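# Close the power enclosure door and lock its latch

## Task

Swing the power enclosure's door shut and rotate its quarter-turn latch until it reaches its end stop. The door and latch must stay that way on their own once the robot lets go; anything the robot is still touching at the end must not settle by more than roughly a fingernail's thickness when released. The robot must not fall or finish leaning, and it must release everything and back away at the end.

## Robot and tools

Robot: a Rainbow Robotics RB-Y1. It has a two-wheel differential base with two rear casters, a bending torso (leg folding at ankle, knee and hip, then a chest), a head with a camera, and two 7-joint arms, each ending in a parallel gripper with a wrist camera. The base is 0.66 m long and 0.58 m wide, and its front edge sits 0.10 m ahead of the drive axle. It cannot move sideways.

Frames: the base frame has its origin on the floor midway between the drive wheels, with x forward, y left and z up. The reported chest, left_hand and right_hand are given in this frame. A hand point is midway between the finger pads. The fingers point along that hand's -z axis and close along its x axis. The printed hand position can be off, more so at long reach. Odometry is the base frame as it was at scene start. It counts wheel turns only, so slipping shows up as travel. Heading runs from -3.142 to 3.142 and is positive to the left.

execute_actions(actions, cameras): actions is a list holding one action, or an empty list to just read state and images. An action may contain the following keys.
- base: exactly one of {"translate_m": d}, a relative straight drive in metres from where the base is now, -3 to 3, positive forward; or {"rotate_rad": d}, a relative turn in place in radians, -3.2 to 3.2, positive counter-clockwise from above.
- joints: a dictionary of absolute joint targets by name, in radians (grippers in metres). Ranges: torso_squat_rad 0..1.2 (raises the value to lower the chest, which stays level); torso_shift_rad -0.3..0.6 (hips forward when positive); torso_pitch_rad -0.2..1.4 (forward bow when positive); torso_yaw_rad -1.5..1.5 (left when positive). Shoulder_pitch -2.356..2.356 (0 hangs down; negative raises the arm forward). left_shoulder_roll_rad 0..3.141 and right_shoulder_roll_rad -3.141..0, each lifting the arm outward. Shoulder_yaw -2.094..2.094 (positive to the left on both arms). Elbow -2.617..0.01 (negative bends). Forearm_roll -3.141..3.141. Wrist_pitch -1.57..1.919 (negative tips the hand forward). Hand_roll -2.705..2.705. Gripper_m 0..0.1, the gap between the pads. head_pan_rad -0.523..0.523, measured from the chest. head_tilt_rad -0.35..1.57 (positive looks down). A joint counts as done within ±0.02, or ±0.004 for grippers.
- speeds: optional caps for this action only. translate_m 0.05–0.4 m/s; rotate_rad 0.1–1.509 rad/s.
- min_time_s: optional, 0.1–8 s. This is the least time each arm and head motion may take.
All motions in an action start together. cameras takes a list from head_camera, left_wrist_camera, right_wrist_camera or all. Leaving it out means all; [] means no images.

Torso combined limits: squat+shift ≤ 1.52; squat−shift+pitch ≤ 1.57; shift+0.5·pitch−0.4·squat ≤ 0.7; shift+0.3·pitch−0.5·squat ≤ 0.39. A command that breaks one of these stops partway and reports off_target. An unknown key or an out-of-range number refuses the entire call, and nothing moves. A base move that would need more than about 8.7 s is refused; split it up.

Other tools: wait(seconds 0–10) lets the scene run and returns the state. zoom_image(camera, region [x0,y0,x1,y1] in pixels, at most 504×504) enlarges part of the latest image; the head image is 896×504 and the wrist images are 644×364. read_manual returns licence text only. finished_scene(scene) closes the scene for good, so call it only after the latch is at its stop, the grippers are open and the robot has backed off.

Reading results: base_status and joint_status show how each motion ended. done: reached the target; for the base this only means the wheels turned enough. off_target: came to rest elsewhere and may still be pushing. contact_stop: the arm or torso hit something firm. The whole group (torso, left arm or right arm) then halts, drops its targets and holds. time_out: the motion ran too long. stopped_with_arm: the torso halted because an arm had a contact stop. limit_stop_at_own_body: a guard stopped motion just before self-contact; move the arm and body apart. limit_stop_at_motor_heat: a heat stop. "joint command not followed" plus a "cause:" line: the arm's targets were withheld because of a self or arm-to-arm conflict. Follow the suggestion given; withheld targets may be retried later. on_its_own lists things this call did not command; "held at" means the target held, not the actual position. A joint you leave out may still be pushing toward an earlier target. Motor temperatures are listed per arm in joint order. A warning appears from 65 °C, and at 80 °C the arm brakes and the call is cut short; resend your targets afterwards.

Hazards to avoid: the base keeps driving into furniture without stopping, and a bent leg can stick out ahead of the base's front edge. A blocked leg can shove the robot backward without odometry showing it. After any stop, first back off the stuck part in its own action, arms first and then the torso. Don't let the arms strike or squeeze each other, fingers included. Contact torque at a joint's load limit (shoulders 65.1, elbow 33.4, wrist joints 23.2 N m) freezes the robot for 10 s. Avoid slamming the door or pushing hard. To grasp, command an opening at least 0.005 m below the object's width; off_target is then normal. Heavy loads far forward can tip the robot. Between replies the scene keeps running while the robot holds its last command, and base commands count from the last reported state. Camera calibration is given as OpenCV K, D and T_world_to_cam in the base frame, with small errors that grow for wrist cameras at long reach.

Each tool is called after "Call:" by a JSON object that holds its "fn" and its "kwargs".

## Session

I'll start by looking at the current state of the scene.

Call:
{"fn": "execute_actions", "kwargs": {"actions": []}}

Scene clock: 0.00 s.
Motor temperatures (°C, as the motors report them): left_arm=[27 31 28 28 33 31 35] | right_arm=[27 28 27 32 30 32 37]
base_odometry: x=+0.000 y=+0.000 heading=+0.000 (m, m, rad; odometry frame)
base_status: not commanded
joint_positions: torso_squat_rad=+0.350 torso_shift_rad=-0.001 torso_pitch_rad=-0.001 torso_yaw_rad=+0.000 left_shoulder_pitch_rad=-0.028 left_shoulder_roll_rad=+0.049 left_shoulder_yaw_rad=-0.032 left_elbow_rad=-0.261 left_forearm_roll_rad=+0.011 left_wrist_pitch_rad=+0.009 left_hand_roll_rad=+0.032 left_gripper_m=+0.101 right_shoulder_pitch_rad=+0.013 right_shoulder_roll_rad=-0.048 right_shoulder_yaw_rad=+0.047 right_elbow_rad=-0.254 right_forearm_roll_rad=+0.042 right_wrist_pitch_rad=-0.033 right_hand_roll_rad=+0.052 right_gripper_m=+0.099 head_pan_rad=-0.001 head_tilt_rad=+0.401
joint_status: not commanded
chest: x=-0.2285 y=-0.0009 z=+1.2475 quat_wxyz=(+1.000, +0.001, +0.000, +0.000) (m; base frame)
left_hand: x=-0.0838 y=+0.2514 z=+0.5775 quat_wxyz=(+0.990, +0.019, -0.139, -0.002) (m; base frame)
right_hand: x=-0.1064 y=-0.2505 z=+0.5738 quat_wxyz=(+0.988, -0.026, -0.136, +0.071) (m; base frame)
pictures: head_camera, left_wrist_camera, right_wrist_camera
Images, in order (width x height): head_camera 896x504, left_wrist_camera 644x364, right_wrist_camera 644x364.

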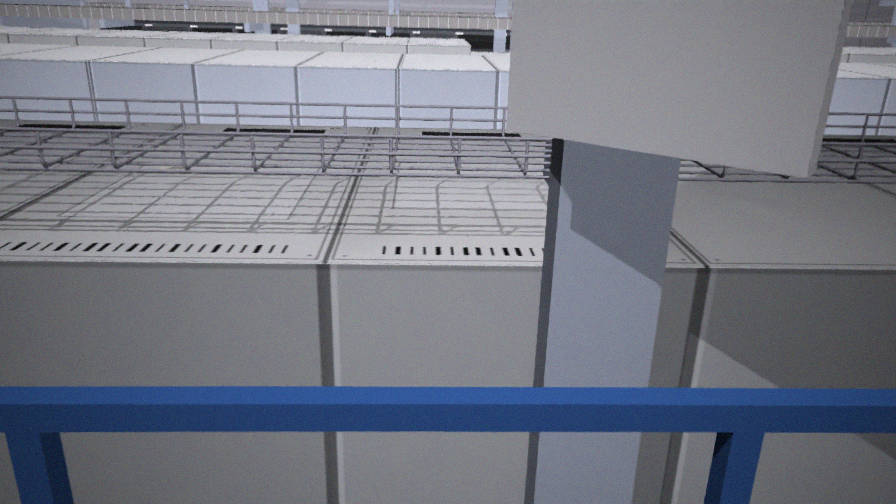

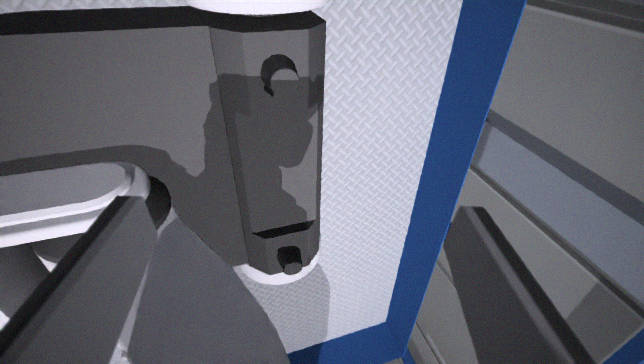

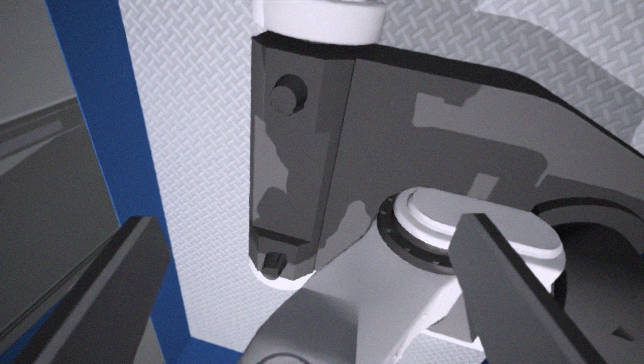

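Call:
{"fn": "execute_actions", "kwargs": {"actions": [{"joints": {"head_tilt_rad": -0.05, "head_pan_rad": -0.3}}], "cameras": ["head_camera"]}}

Scene clock: 4.40 s.
Motor temperatures (°C, as the motors report them): left_arm=[27 31 28 28 33 31 35] | right_arm=[27 28 27 32 30 32 37]
base_odometry: x=+0.000 y=+0.000 heading=+0.000 (m, m, rad; odometry frame)
base_status: not commanded
joint_positions: torso_squat_rad=+0.350 torso_shift_rad=-0.001 torso_pitch_rad=-0.001 torso_yaw_rad=+0.000 left_shoulder_pitch_rad=-0.028 left_shoulder_roll_rad=+0.049 left_shoulder_yaw_rad=-0.032 left_elbow_rad=-0.261 left_forearm_roll_rad=+0.011 left_wrist_pitch_rad=+0.009 left_hand_roll_rad=+0.032 left_gripper_m=+0.101 right_shoulder_pitch_rad=+0.013 right_shoulder_roll_rad=-0.048 right_shoulder_yaw_rad=+0.047 right_elbow_rad=-0.254 right_forearm_roll_rad=+0.042 right_wrist_pitch_rad=-0.033 right_hand_roll_rad=+0.052 right_gripper_m=+0.099 head_pan_rad=-0.300 head_tilt_rad=-0.050
joint_status: all done
chest: x=-0.2285 y=-0.0009 z=+1.2475 quat_wxyz=(+1.000, +0.001, +0.000, +0.000) (m; base frame)
left_hand: x=-0.0838 y=+0.2514 z=+0.5775 quat_wxyz=(+0.990, +0.019, -0.139, -0.002) (m; base frame)
right_hand: x=-0.1064 y=-0.2505 z=+0.5738 quat_wxyz=(+0.988, -0.026, -0.136, +0.071) (m; base frame)
pictures: head_camera
camera_calibration (this result's frames):
head_camera: T_world_to_cam=[[-0.326218, -0.944713, 0.0331514, -0.118481], [0.0763646, -0.0612923, -0.995194, 1.51182], [0.942205, -0.322119, 0.0921373, 0.00261721], [0, 0, 0, 1]] pos_world=[-0.156566, -0.0184249, 1.50824]
Images, in order (width x height): head_camera 896x504.

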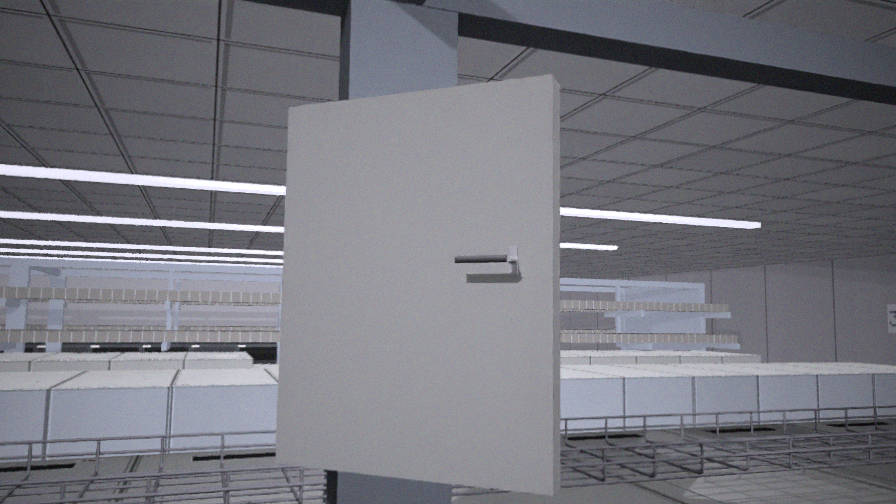

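Call:
{"fn": "zoom_image", "kwargs": {"camera": "head_camera", "region": [420, 210, 600, 320]}}

Call:
{"fn": "zoom_image", "kwargs": {"camera": "head_camera", "region": [240, 40, 640, 504]}}

Region (420, 210, 600, 320) of head_camera's 896x504 image, scaled by 2.800, with more detail than that image has.

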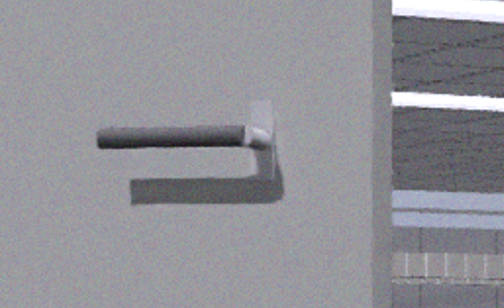

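Region (240, 40, 640, 504) of head_camera's 896x504 image, scaled by 1.086, with more detail than that image has; it fills the left 434 columns of this view, and the rest is white.

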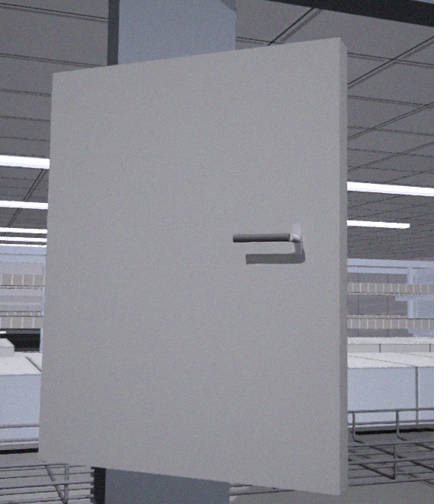

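Call:
{"fn": "execute_actions", "kwargs": {"actions": [{"joints": {"torso_squat_rad": 0.0, "right_elbow_rad": -2.3, "right_wrist_pitch_rad": 0.9, "right_shoulder_roll_rad": -0.15, "head_tilt_rad": 0.0, "head_pan_rad": -0.3}}]}}

Scene clock: 77.77 s.
Motor temperatures (°C, as the motors report them): left_arm=[27 31 28 28 33 31 35] | right_arm=[27 28 27 32 30 32 37]
base_odometry: x=+0.000 y=+0.000 heading=+0.000 (m, m, rad; odometry frame)
base_status: not commanded
joint_positions: torso_squat_rad=+0.000 torso_shift_rad=-0.001 torso_pitch_rad=+0.000 torso_yaw_rad=+0.000 left_shoulder_pitch_rad=-0.028 left_shoulder_roll_rad=+0.049 left_shoulder_yaw_rad=-0.032 left_elbow_rad=-0.261 left_forearm_roll_rad=+0.011 left_wrist_pitch_rad=+0.009 left_hand_roll_rad=+0.032 left_gripper_m=+0.101 right_shoulder_pitch_rad=+0.012 right_shoulder_roll_rad=-0.150 right_shoulder_yaw_rad=+0.047 right_elbow_rad=-2.300 right_forearm_roll_rad=+0.042 right_wrist_pitch_rad=+0.900 right_hand_roll_rad=+0.052 right_gripper_m=+0.099 head_pan_rad=-0.300 head_tilt_rad=+0.000
joint_status: all done
chest: x=-0.2285 y=-0.0009 z=+1.2899 quat_wxyz=(+1.000, +0.001, +0.000, +0.000) (m; base frame)
left_hand: x=-0.0839 y=+0.2514 z=+0.6199 quat_wxyz=(+0.990, +0.019, -0.139, -0.002) (m; base frame)
right_hand: x=+0.2391 y=-0.2333 z=+1.1966 quat_wxyz=(+0.764, -0.080, -0.635, +0.084) (m; base frame)
pictures: head_camera, left_wrist_camera, right_wrist_camera
camera_calibration (this result's frames):
head_camera: T_world_to_cam=[[-0.324538, -0.945233, 0.0347843, -0.12199], [0.0286745, -0.0465898, -0.998502, 1.54912], [0.945438, -0.323055, 0.0422243, 0.0736817], [0, 0, 0, 1]] pos_world=[-0.153672, -0.0193324, 1.54793]
left_wrist_camera: T_world_to_cam=[[0.959947, 0.0453324, 0.27649, -0.10617], [-0.133261, -0.794187, 0.592881, -0.150528], [0.246461, -0.60598, -0.756337, 0.728082], [0, 0, 0, 1]] pos_world=[-0.0975859, 0.326469, 0.669275]
right_wrist_camera: T_world_to_cam=[[-0.205217, -0.256341, -0.94455, 1.11577], [-0.632279, 0.77139, -0.0719752, 0.458358], [0.747067, 0.582449, -0.320382, 0.423852], [0, 0, 0, 1]] pos_world=[0.202139, -0.314428, 1.22268]
Images, in order (width x height): head_camera 896x504, left_wrist_camera 644x364, right_wrist_camera 644x364.

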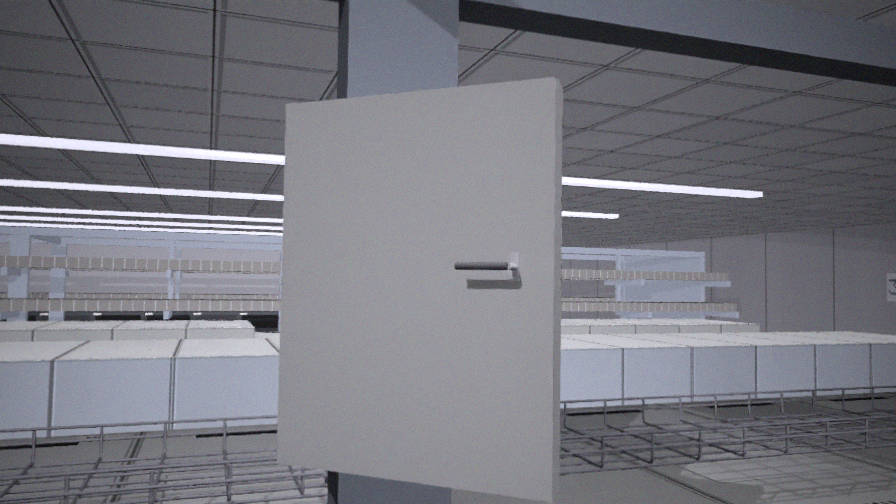

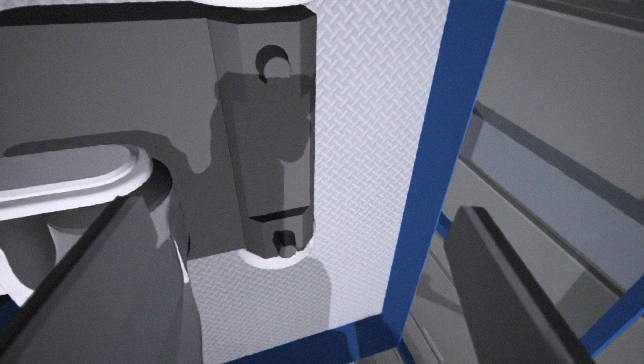

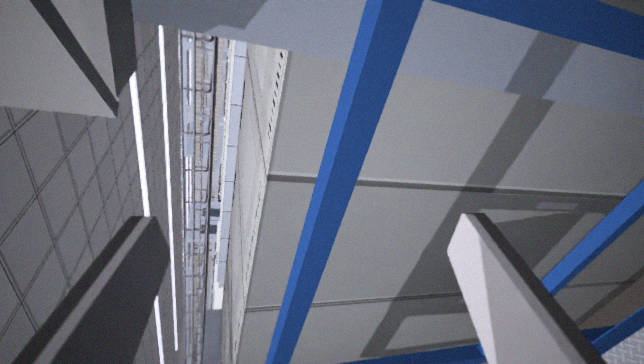

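Call:
{"fn": "zoom_image", "kwargs": {"camera": "head_camera", "region": [260, 60, 380, 140]}}

Call:
{"fn": "zoom_image", "kwargs": {"camera": "head_camera", "region": [250, 424, 370, 504]}}

Call:
{"fn": "zoom_image", "kwargs": {"camera": "head_camera", "region": [490, 50, 610, 130]}}

Call:
{"fn": "zoom_image", "kwargs": {"camera": "head_camera", "region": [440, 230, 560, 310]}}

Call:
{"fn": "zoom_image", "kwargs": {"camera": "right_wrist_camera", "region": [0, 0, 240, 160]}}

Region (260, 60, 380, 140) of head_camera's 896x504 image, scaled by 4.200, with more detail than that image has.

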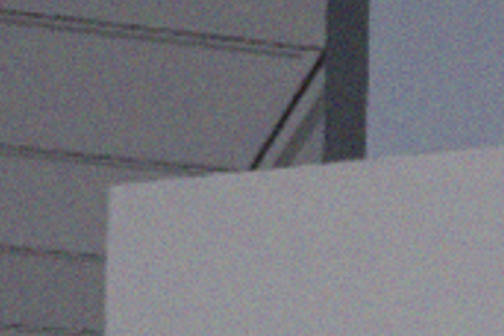

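Region (250, 424, 370, 504) of head_camera's 896x504 image, scaled by 4.200, with more detail than that image has.

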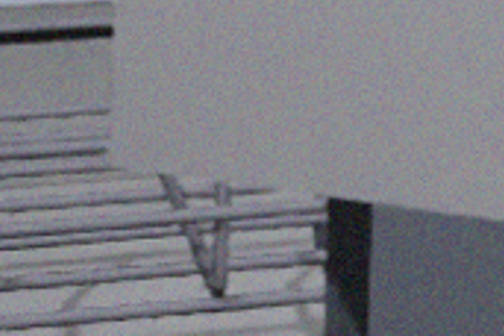

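Region (490, 50, 610, 130) of head_camera's 896x504 image, scaled by 4.200, with more detail than that image has.

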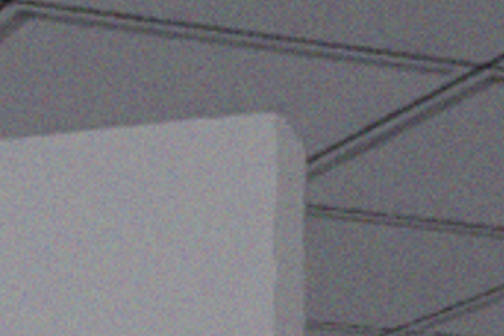

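Region (440, 230, 560, 310) of head_camera's 896x504 image, scaled by 4.200, with more detail than that image has.

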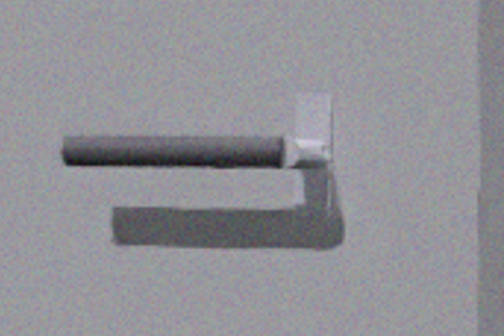

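Region (0, 0, 240, 160) of right_wrist_camera's 644x364 image, scaled by 2.100, with more detail than that image has.

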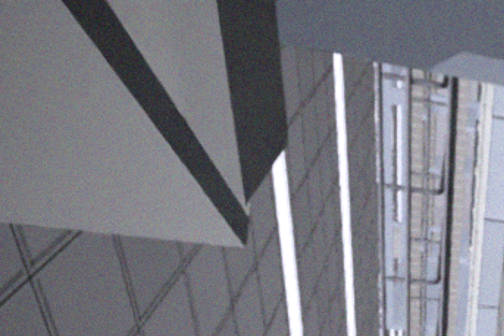

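Call:
{"fn": "execute_actions", "kwargs": {"actions": [{"joints": {"torso_shift_rad": -0.1, "right_shoulder_pitch_rad": -1.24, "right_shoulder_roll_rad": -0.377, "right_shoulder_yaw_rad": -0.375, "right_elbow_rad": -1.72, "right_forearm_roll_rad": -0.166, "right_wrist_pitch_rad": 1.424, "right_hand_roll_rad": 0.025, "right_gripper_m": 0.07}, "min_time_s": 2.0}], "cameras": ["head_camera", "right_wrist_camera"]}}

Scene clock: 200.13 s.
Motor temperatures (°C, as the motors report them): left_arm=[27 31 28 28 33 31 35] | right_arm=[27 28 27 33 30 32 37]
base_odometry: x=+0.000 y=+0.000 heading=+0.000 (m, m, rad; odometry frame)
base_status: not commanded
joint_positions: torso_squat_rad=+0.000 torso_shift_rad=-0.100 torso_pitch_rad=-0.001 torso_yaw_rad=+0.000 left_shoulder_pitch_rad=-0.028 left_shoulder_roll_rad=+0.049 left_shoulder_yaw_rad=-0.032 left_elbow_rad=-0.261 left_forearm_roll_rad=+0.011 left_wrist_pitch_rad=+0.009 left_hand_roll_rad=+0.032 left_gripper_m=+0.101 right_shoulder_pitch_rad=-1.240 right_shoulder_roll_rad=-0.377 right_shoulder_yaw_rad=-0.375 right_elbow_rad=-1.720 right_forearm_roll_rad=-0.166 right_wrist_pitch_rad=+1.424 right_hand_roll_rad=+0.025 right_gripper_m=+0.070 head_pan_rad=-0.300 head_tilt_rad=+0.000
joint_status: all done
chest: x=-0.2981 y=-0.0009 z=+1.2864 quat_wxyz=(+1.000, +0.001, +0.000, +0.000) (m; base frame)
left_hand: x=-0.1533 y=+0.2514 z=+0.6165 quat_wxyz=(+0.990, +0.019, -0.139, -0.002) (m; base frame)
right_hand: x=+0.2708 y=-0.2651 z=+1.5625 quat_wxyz=(+0.708, +0.007, -0.707, +0.007) (m; base frame)
pictures: head_camera, right_wrist_camera
camera_calibration (this result's frames):
head_camera: T_world_to_cam=[[-0.32455, -0.945231, 0.034711, -0.144368], [0.0288583, -0.0465757, -0.998498, 1.54767], [0.945428, -0.323061, 0.0423939, 0.1394], [0, 0, 0, 1]] pos_world=[-0.22331, -0.019343, 1.54445]
right_wrist_camera: T_world_to_cam=[[-0.0280098, -0.029139, -0.999183, 1.55741], [-0.636807, 0.77101, -0.00463335, 0.425207], [0.770515, 0.636156, -0.0401517, 0.106012], [0, 0, 0, 1]] pos_world=[0.232714, -0.349898, 1.56237]
Images, in order (width x height): head_camera 896x504, right_wrist_camera 644x364.

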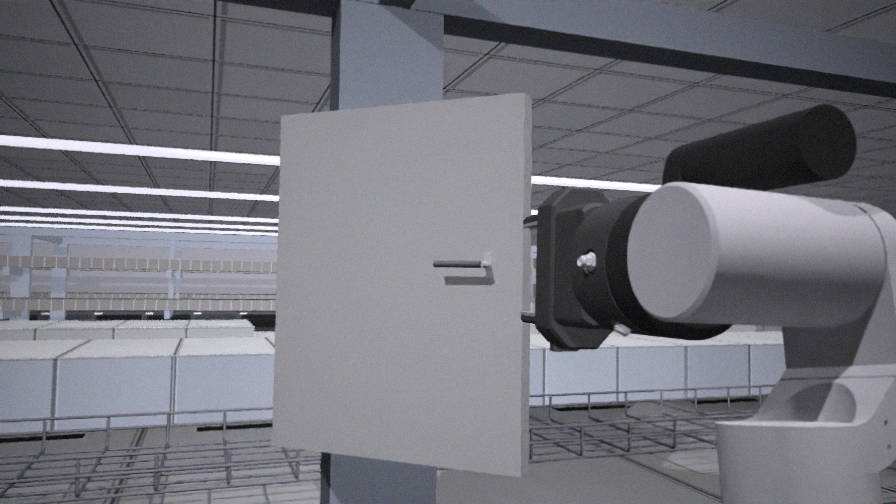

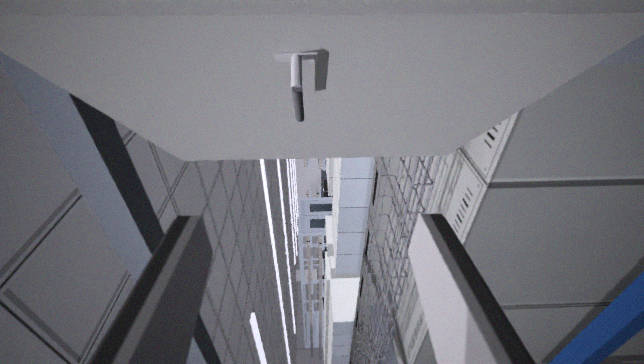

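Call:
{"fn": "zoom_image", "kwargs": {"camera": "head_camera", "region": [420, 200, 570, 340]}}

Call:
{"fn": "zoom_image", "kwargs": {"camera": "right_wrist_camera", "region": [230, 20, 380, 140]}}

Call:
{"fn": "zoom_image", "kwargs": {"camera": "head_camera", "region": [460, 420, 580, 500]}}

Call:
{"fn": "zoom_image", "kwargs": {"camera": "head_camera", "region": [460, 60, 580, 140]}}

Call:
{"fn": "zoom_image", "kwargs": {"camera": "head_camera", "region": [250, 80, 370, 160]}}

Call:
{"fn": "zoom_image", "kwargs": {"camera": "head_camera", "region": [240, 400, 360, 480]}}

Region (420, 200, 570, 340) of head_camera's 896x504 image, scaled by 3.360, with more detail than that image has; it fills the top 470 rows of this view, and the rest is white.

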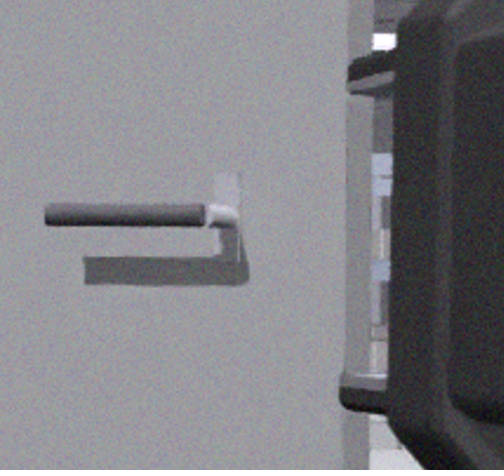

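Region (230, 20, 380, 140) of right_wrist_camera's 644x364 image, scaled by 3.360, with more detail than that image has; it fills the top 403 rows of this view, and the rest is white.

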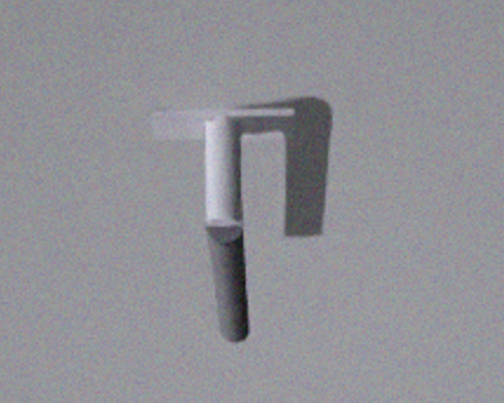

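Region (460, 420, 580, 500) of head_camera's 896x504 image, scaled by 4.200, with more detail than that image has.

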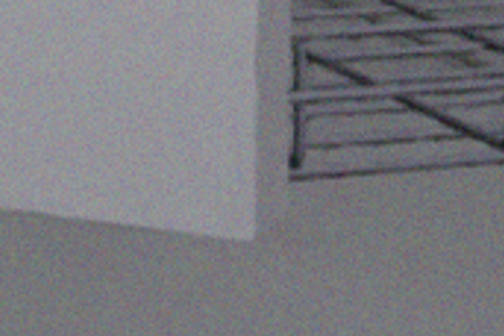

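Region (460, 60, 580, 140) of head_camera's 896x504 image, scaled by 4.200, with more detail than that image has.

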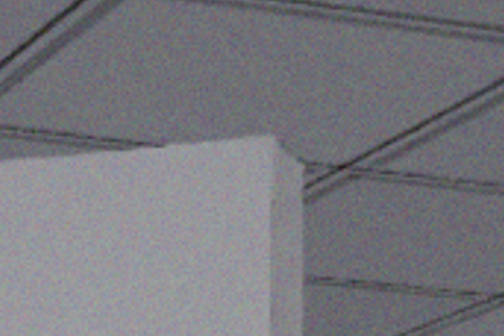

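Region (250, 80, 370, 160) of head_camera's 896x504 image, scaled by 4.200, with more detail than that image has.

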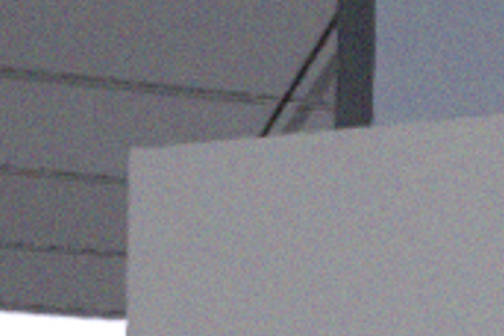

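Region (240, 400, 360, 480) of head_camera's 896x504 image, scaled by 4.200, with more detail than that image has.

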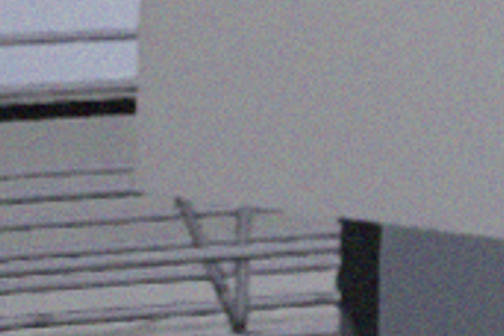

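Call:
{"fn": "execute_actions", "kwargs": {"actions": [{"base": {"translate_m": 0.05}, "joints": {"torso_shift_rad": 0.0}, "speeds": {"translate_m": 0.1}}], "cameras": ["head_camera", "right_wrist_camera"]}}

Scene clock: 260.80 s.
Motor temperatures (°C, as the motors report them): left_arm=[27 31 28 28 33 31 35] | right_arm=[28 28 27 32 30 32 37]
base_odometry: x=+0.050 y=+0.000 heading=+0.000 (m, m, rad; odometry frame)
base_status: done
joint_positions: torso_squat_rad=+0.000 torso_shift_rad=+0.000 torso_pitch_rad=+0.000 torso_yaw_rad=+0.000 left_shoulder_pitch_rad=-0.028 left_shoulder_roll_rad=+0.049 left_shoulder_yaw_rad=-0.032 left_elbow_rad=-0.261 left_forearm_roll_rad=+0.011 left_wrist_pitch_rad=+0.009 left_hand_roll_rad=+0.032 left_gripper_m=+0.101 right_shoulder_pitch_rad=-1.240 right_shoulder_roll_rad=-0.377 right_shoulder_yaw_rad=-0.375 right_elbow_rad=-1.720 right_forearm_roll_rad=-0.166 right_wrist_pitch_rad=+1.424 right_hand_roll_rad=+0.025 right_gripper_m=+0.070 head_pan_rad=-0.300 head_tilt_rad=+0.000
joint_status: all done
chest: x=-0.2281 y=-0.0009 z=+1.2899 quat_wxyz=(+1.000, +0.001, +0.000, +0.000) (m; base frame)
left_hand: x=-0.0834 y=+0.2514 z=+0.6199 quat_wxyz=(+0.990, +0.019, -0.139, -0.002) (m; base frame)
right_hand: x=+0.3409 y=-0.2652 z=+1.5659 quat_wxyz=(+0.708, +0.007, -0.706, +0.007) (m; base frame)
pictures: head_camera, right_wrist_camera
camera_calibration (this result's frames):
head_camera: T_world_to_cam=[[-0.32454, -0.945232, 0.0347979, -0.12188], [0.0285949, -0.046577, -0.998505, 1.54909], [0.94544, -0.32306, 0.042145, 0.0733888], [0, 0, 0, 1]] pos_world=[-0.153236, -0.0193437, 1.54792]
right_wrist_camera: T_world_to_cam=[[-0.0283691, -0.0291153, -0.999173, 1.56283], [-0.636807, 0.77101, -0.00438621, 0.469484], [0.770501, 0.636157, -0.0404137, 0.0525543], [0, 0, 0, 1]] pos_world=[0.302813, -0.349907, 1.56572]
Images, in order (width x height): head_camera 896x504, right_wrist_camera 644x364.

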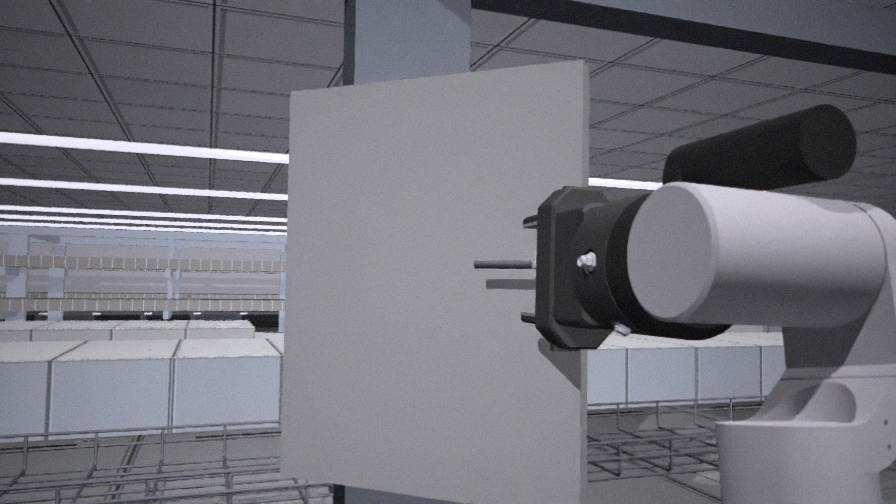

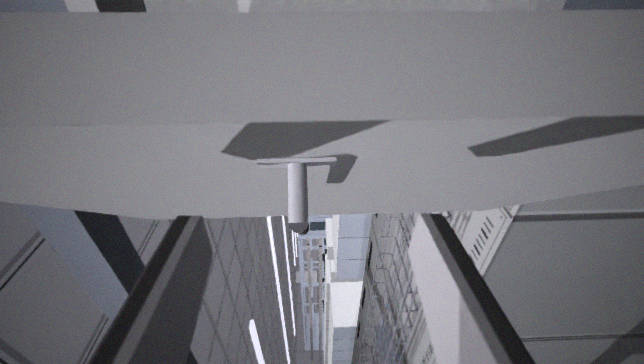

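Call:
{"fn": "zoom_image", "kwargs": {"camera": "right_wrist_camera", "region": [40, 0, 400, 60]}}

Region (40, 0, 400, 60) of right_wrist_camera's 644x364 image, scaled by 1.400, with more detail than that image has.

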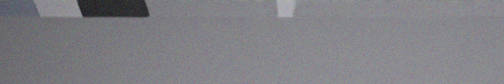

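Call:
{"fn": "execute_actions", "kwargs": {"actions": [{"base": {"translate_m": 0.15}, "joints": {"right_shoulder_pitch_rad": -1.192, "right_shoulder_roll_rad": -0.605, "right_shoulder_yaw_rad": -0.447, "right_elbow_rad": -1.59, "right_forearm_roll_rad": -0.442, "right_wrist_pitch_rad": 1.359, "right_hand_roll_rad": 0.099, "head_pan_rad": -0.45}, "speeds": {"translate_m": 0.05}, "min_time_s": 4.0}]}}

Scene clock: 291.90 s.
Motor temperatures (°C, as the motors report them): left_arm=[27 31 28 28 33 31 35] | right_arm=[29 28 27 32 30 32 37]
base_odometry: x=+0.200 y=+0.000 heading=+0.001 (m, m, rad; odometry frame)
base_status: done
joint_positions: torso_squat_rad=+0.000 torso_shift_rad=+0.000 torso_pitch_rad=-0.001 torso_yaw_rad=+0.000 left_shoulder_pitch_rad=-0.028 left_shoulder_roll_rad=+0.049 left_shoulder_yaw_rad=-0.032 left_elbow_rad=-0.261 left_forearm_roll_rad=+0.011 left_wrist_pitch_rad=+0.009 left_hand_roll_rad=+0.032 left_gripper_m=+0.101 right_shoulder_pitch_rad=-1.192 right_shoulder_roll_rad=-0.605 right_shoulder_yaw_rad=-0.447 right_elbow_rad=-1.590 right_forearm_roll_rad=-0.442 right_wrist_pitch_rad=+1.359 right_hand_roll_rad=+0.099 right_gripper_m=+0.070 head_pan_rad=-0.450 head_tilt_rad=+0.000
joint_status: all done
chest: x=-0.2282 y=-0.0009 z=+1.2899 quat_wxyz=(+1.000, +0.001, +0.000, +0.000) (m; base frame)
left_hand: x=-0.0834 y=+0.2514 z=+0.6199 quat_wxyz=(+0.990, +0.019, -0.139, -0.002) (m; base frame)
right_hand: x=+0.3403 y=-0.3445 z=+1.5731 quat_wxyz=(+0.707, +0.018, -0.707, +0.018) (m; base frame)
pictures: head_camera, left_wrist_camera, right_wrist_camera
camera_calibration (this result's frames):
head_camera: T_world_to_cam=[[-0.462143, -0.886125, 0.0347252, -0.150136], [0.0213254, -0.0502511, -0.998509, 1.5476], [0.886549, -0.460714, 0.0421202, 0.0612447], [0, 0, 0, 1]] pos_world=[-0.156684, -0.0270547, 1.54793]
left_wrist_camera: T_world_to_cam=[[0.959895, 0.0452987, 0.276678, -0.106728], [-0.133402, -0.794189, 0.592847, -0.150479], [0.24659, -0.60598, -0.756295, 0.727975], [0, 0, 0, 1]] pos_world=[-0.0971378, 0.326464, 0.669304]
right_wrist_camera: T_world_to_cam=[[-0.0247461, -0.0293825, -0.999262, 1.56656], [-0.659977, 0.751264, -0.00574634, 0.533527], [0.750878, 0.659348, -0.0379826, 0.114647], [0, 0, 0, 1]] pos_world=[0.304796, -0.430382, 1.57282]
Images, in order (width x height): head_camera 896x504, left_wrist_camera 644x364, right_wrist_camera 644x364.

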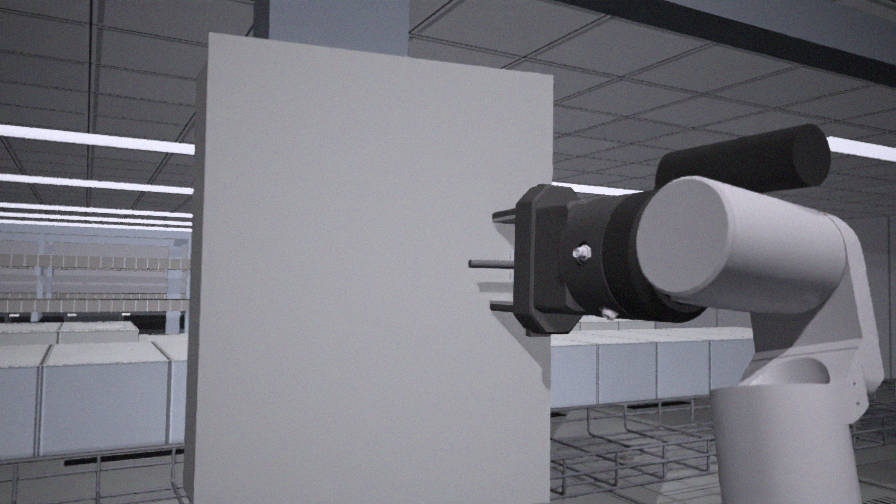

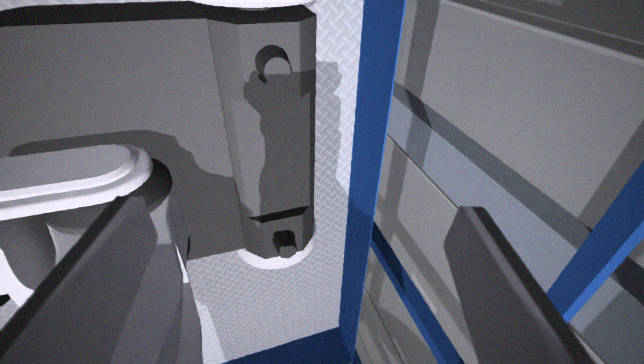

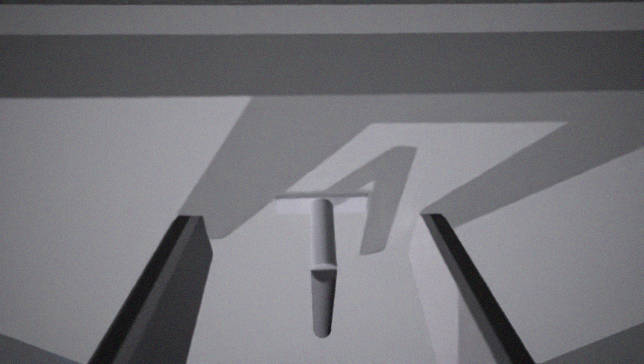

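Call:
{"fn": "execute_actions", "kwargs": {"actions": [{"joints": {"right_shoulder_pitch_rad": -1.2346, "right_shoulder_roll_rad": -0.6278, "right_shoulder_yaw_rad": -0.4367, "right_elbow_rad": -1.4017, "right_forearm_roll_rad": -0.4623, "right_wrist_pitch_rad": 1.2325, "right_hand_roll_rad": 0.164}, "min_time_s": 2.0}], "cameras": ["head_camera", "right_wrist_camera"]}}

Scene clock: 333.03 s.
Motor temperatures (°C, as the motors report them): left_arm=[27 31 28 28 33 31 35] | right_arm=[29 28 27 32 30 33 37]
base_odometry: x=+0.200 y=+0.000 heading=+0.001 (m, m, rad; odometry frame)
base_status: not commanded
joint_positions: torso_squat_rad=+0.000 torso_shift_rad=+0.000 torso_pitch_rad=-0.001 torso_yaw_rad=+0.000 left_shoulder_pitch_rad=-0.028 left_shoulder_roll_rad=+0.049 left_shoulder_yaw_rad=-0.032 left_elbow_rad=-0.261 left_forearm_roll_rad=+0.011 left_wrist_pitch_rad=+0.009 left_hand_roll_rad=+0.032 left_gripper_m=+0.101 right_shoulder_pitch_rad=-1.234 right_shoulder_roll_rad=-0.628 right_shoulder_yaw_rad=-0.437 right_elbow_rad=-1.402 right_forearm_roll_rad=-0.462 right_wrist_pitch_rad=+1.233 right_hand_roll_rad=+0.164 right_gripper_m=+0.070 head_pan_rad=-0.450 head_tilt_rad=+0.000
joint_status: all done
chest: x=-0.2282 y=-0.0009 z=+1.2899 quat_wxyz=(+1.000, +0.001, +0.000, +0.000) (m; base frame)
left_hand: x=-0.0834 y=+0.2514 z=+0.6199 quat_wxyz=(+0.990, +0.019, -0.139, -0.002) (m; base frame)
right_hand: x=+0.3720 y=-0.3591 z=+1.5708 quat_wxyz=(+0.707, +0.018, -0.707, +0.017) (m; base frame)
pictures: head_camera, right_wrist_camera
camera_calibration (this result's frames):
head_camera: T_world_to_cam=[[-0.462144, -0.886125, 0.0347253, -0.150137], [0.0213252, -0.0502511, -0.998509, 1.5476], [0.886549, -0.460714, 0.04212, 0.0612447], [0, 0, 0, 1]] pos_world=[-0.156684, -0.0270548, 1.54793]
right_wrist_camera: T_world_to_cam=[[-0.0252237, -0.0284489, -0.999277, 1.56513], [-0.659419, 0.751761, -0.00475723, 0.563832], [0.751353, 0.658822, -0.0377219, 0.0995598], [0, 0, 0, 1]] pos_world=[0.336475, -0.444933, 1.57043]
Images, in order (width x height): head_camera 896x504, right_wrist_camera 644x364.

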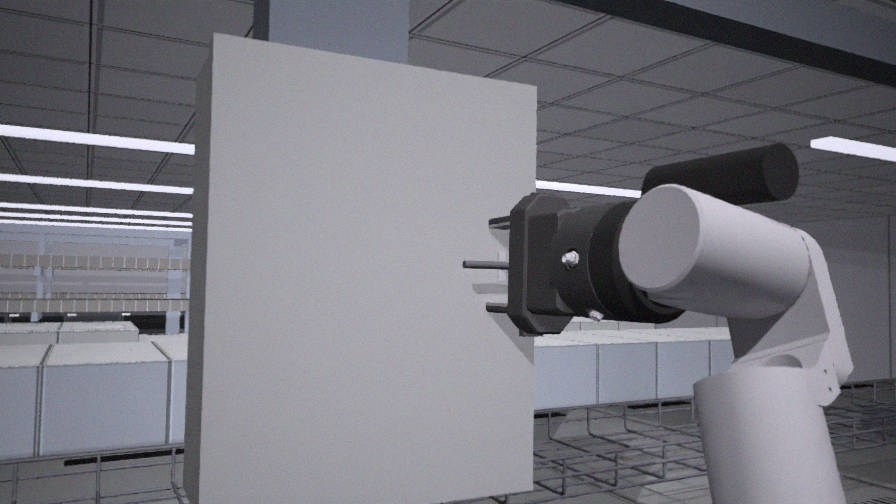

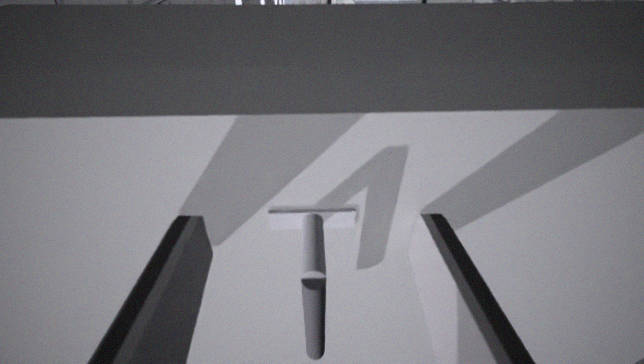

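Call:
{"fn": "zoom_image", "kwargs": {"camera": "right_wrist_camera", "region": [140, 0, 500, 364]}}

Call:
{"fn": "zoom_image", "kwargs": {"camera": "head_camera", "region": [170, 10, 330, 130]}}

Call:
{"fn": "zoom_image", "kwargs": {"camera": "head_camera", "region": [440, 190, 600, 350]}}

Region (140, 0, 500, 364) of right_wrist_camera's 644x364 image, scaled by 1.385, with more detail than that image has; it fills the left 498 columns of this view, and the rest is white.

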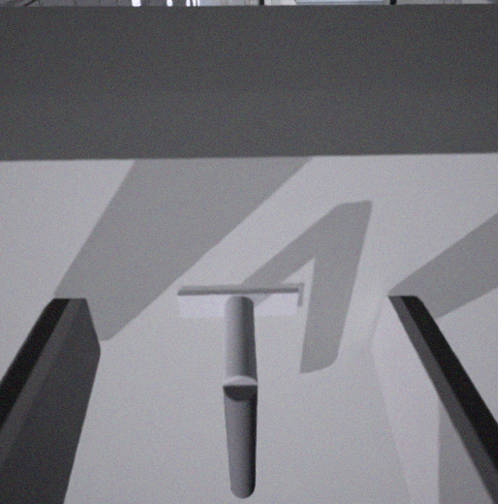

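Region (170, 10, 330, 130) of head_camera's 896x504 image, scaled by 3.150, with more detail than that image has; it fills the top 378 rows of this view, and the rest is white.

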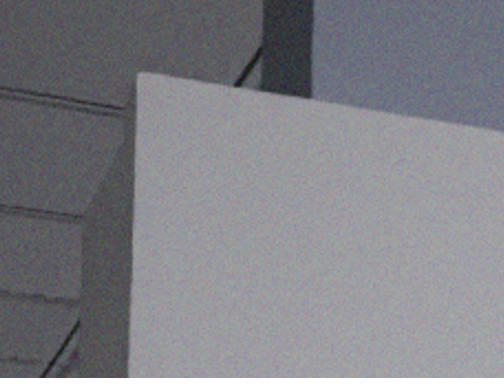

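Region (440, 190, 600, 350) of head_camera's 896x504 image, scaled by 3.150, with more detail than that image has.

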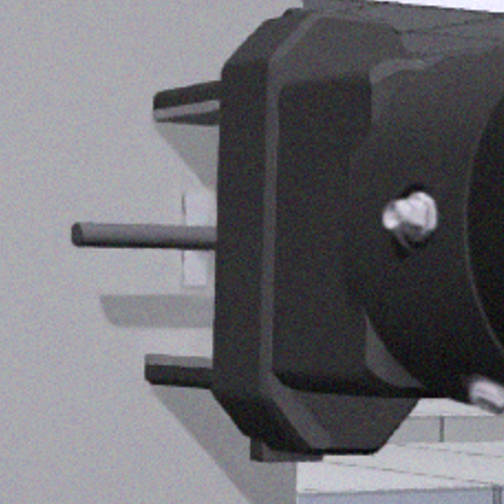

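Call:
{"fn": "zoom_image", "kwargs": {"camera": "head_camera", "region": [480, 50, 600, 130]}}

Call:
{"fn": "zoom_image", "kwargs": {"camera": "head_camera", "region": [480, 424, 600, 504]}}

Region (480, 50, 600, 130) of head_camera's 896x504 image, scaled by 4.200, with more detail than that image has.

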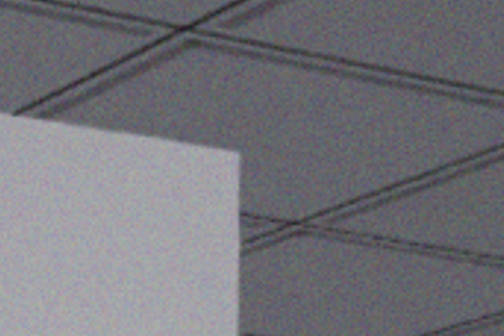

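Region (480, 424, 600, 504) of head_camera's 896x504 image, scaled by 4.200, with more detail than that image has.

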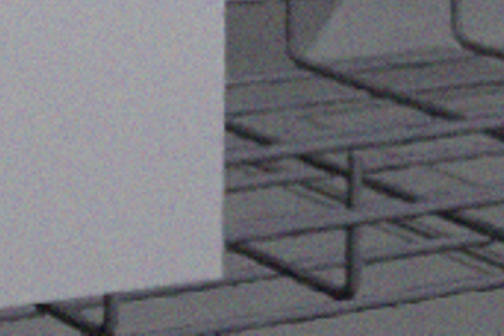

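Call:
{"fn": "execute_actions", "kwargs": {"actions": [{"joints": {"right_shoulder_pitch_rad": -1.250, "right_shoulder_roll_rad": -0.626, "right_shoulder_yaw_rad": -0.431, "right_elbow_rad": -1.358, "right_forearm_roll_rad": -0.458, "right_wrist_pitch_rad": 1.2035, "right_hand_roll_rad": 0.176}, "min_time_s": 1.0}], "cameras": ["head_camera", "right_wrist_camera"]}}

Scene clock: 368.03 s.
Motor temperatures (°C, as the motors report them): left_arm=[27 31 28 28 33 31 35] | right_arm=[29 28 27 32 30 33 37]
base_odometry: x=+0.200 y=+0.000 heading=+0.001 (m, m, rad; odometry frame)
base_status: not commanded
joint_positions: torso_squat_rad=+0.000 torso_shift_rad=+0.000 torso_pitch_rad=-0.001 torso_yaw_rad=+0.000 left_shoulder_pitch_rad=-0.028 left_shoulder_roll_rad=+0.049 left_shoulder_yaw_rad=-0.032 left_elbow_rad=-0.261 left_forearm_roll_rad=+0.011 left_wrist_pitch_rad=+0.009 left_hand_roll_rad=+0.032 left_gripper_m=+0.101 right_shoulder_pitch_rad=-1.250 right_shoulder_roll_rad=-0.626 right_shoulder_yaw_rad=-0.431 right_elbow_rad=-1.358 right_forearm_roll_rad=-0.458 right_wrist_pitch_rad=+1.204 right_hand_roll_rad=+0.176 right_gripper_m=+0.070 head_pan_rad=-0.450 head_tilt_rad=+0.000
joint_status: all done
chest: x=-0.2282 y=-0.0009 z=+1.2899 quat_wxyz=(+1.000, +0.001, +0.000, +0.000) (m; base frame)
left_hand: x=-0.0834 y=+0.2514 z=+0.6199 quat_wxyz=(+0.990, +0.019, -0.139, -0.002) (m; base frame)
right_hand: x=+0.3799 y=-0.3592 z=+1.5705 quat_wxyz=(+0.707, +0.018, -0.707, +0.017) (m; base frame)
pictures: head_camera, right_wrist_camera
camera_calibration (this result's frames):
head_camera: T_world_to_cam=[[-0.462144, -0.886125, 0.0347251, -0.150136], [0.0213253, -0.050251, -0.998509, 1.5476], [0.886549, -0.460714, 0.0421201, 0.0612448], [0, 0, 0, 1]] pos_world=[-0.156684, -0.0270548, 1.54793]
right_wrist_camera: T_world_to_cam=[[-0.0252114, -0.0289958, -0.999262, 1.56481], [-0.658518, 0.752547, -0.0052224, 0.569791], [0.752142, 0.6579, -0.038067, 0.0936697], [0, 0, 0, 1]] pos_world=[0.344215, -0.445046, 1.57019]
Images, in order (width x height): head_camera 896x504, right_wrist_camera 644x364.

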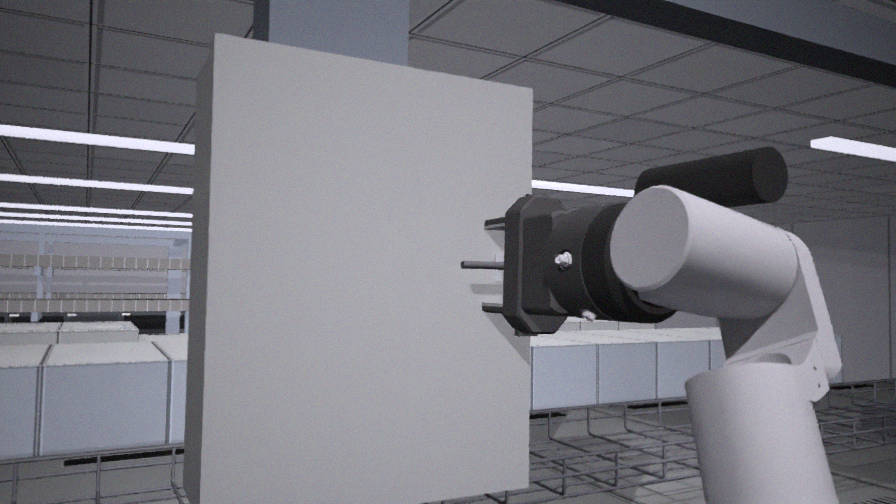

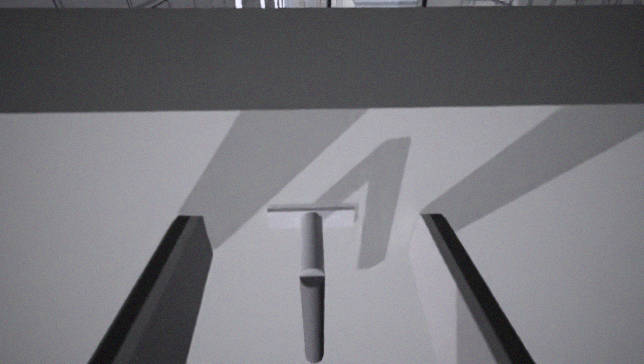

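Call:
{"fn": "execute_actions", "kwargs": {"actions": [{"joints": {"right_shoulder_pitch_rad": -1.2736, "right_shoulder_roll_rad": -0.6298, "right_shoulder_yaw_rad": -0.4234, "right_elbow_rad": -1.2932, "right_forearm_roll_rad": -0.4603, "right_wrist_pitch_rad": 1.1641, "right_hand_roll_rad": 0.1937}, "min_time_s": 1.2}], "cameras": ["head_camera", "right_wrist_camera"]}}

Scene clock: 382.13 s.
Motor temperatures (°C, as the motors report them): left_arm=[27 31 28 28 33 31 35] | right_arm=[29 28 27 32 30 33 37]
base_odometry: x=+0.200 y=+0.000 heading=+0.000 (m, m, rad; odometry frame)
base_status: not commanded
joint_positions: torso_squat_rad=+0.000 torso_shift_rad=-0.001 torso_pitch_rad=-0.003 torso_yaw_rad=+0.000 left_shoulder_pitch_rad=-0.028 left_shoulder_roll_rad=+0.049 left_shoulder_yaw_rad=-0.032 left_elbow_rad=-0.261 left_forearm_roll_rad=+0.011 left_wrist_pitch_rad=+0.009 left_hand_roll_rad=+0.032 left_gripper_m=+0.101 right_shoulder_pitch_rad=-1.274 right_shoulder_roll_rad=-0.631 right_shoulder_yaw_rad=-0.425 right_elbow_rad=-1.295 right_forearm_roll_rad=-0.460 right_wrist_pitch_rad=+1.165 right_hand_roll_rad=+0.194 right_gripper_m=+0.070 head_pan_rad=-0.450 head_tilt_rad=+0.000
joint_status: all done
chest: x=-0.2297 y=-0.0009 z=+1.2899 quat_wxyz=(+1.000, +0.001, -0.001, +0.000) (m; base frame)
left_hand: x=-0.0833 y=+0.2513 z=+0.6203 quat_wxyz=(+0.990, +0.019, -0.140, -0.002) (m; base frame)
right_hand: x=+0.3869 y=-0.3610 z=+1.5734 quat_wxyz=(+0.705, +0.018, -0.709, +0.017) (m; base frame)
pictures: head_camera, right_wrist_camera
camera_calibration (this result's frames):
head_camera: T_world_to_cam=[[-0.462671, -0.885888, 0.0337183, -0.149644], [0.0235387, -0.0502963, -0.998457, 1.54807], [0.886217, -0.461164, 0.0441233, 0.0599678], [0, 0, 0, 1]] pos_world=[-0.15882, -0.0270501, 1.54809]
right_wrist_camera: T_world_to_cam=[[-0.0209998, -0.028563, -0.999371, 1.5665], [-0.658287, 0.752728, -0.00768107, 0.579602], [0.752474, 0.657712, -0.0346097, 0.084005], [0, 0, 0, 1]] pos_world=[0.351229, -0.446789, 1.57287]
Images, in order (width x height): head_camera 896x504, right_wrist_camera 644x364.

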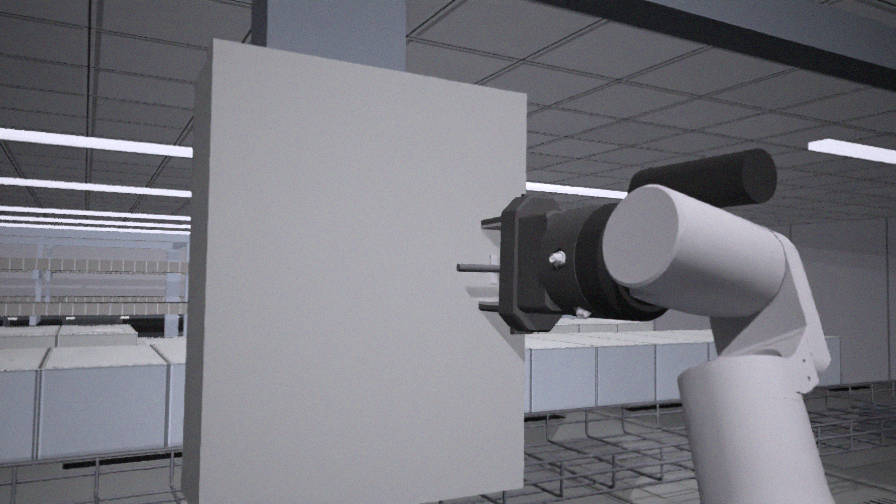

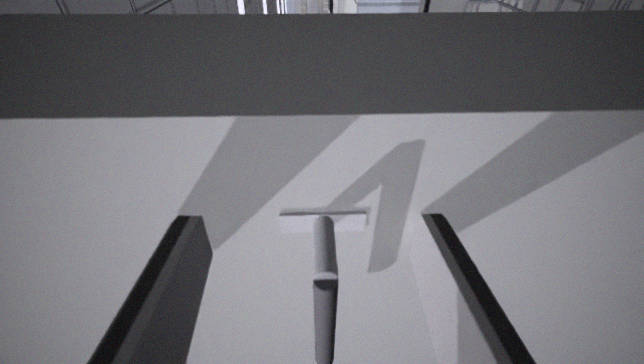

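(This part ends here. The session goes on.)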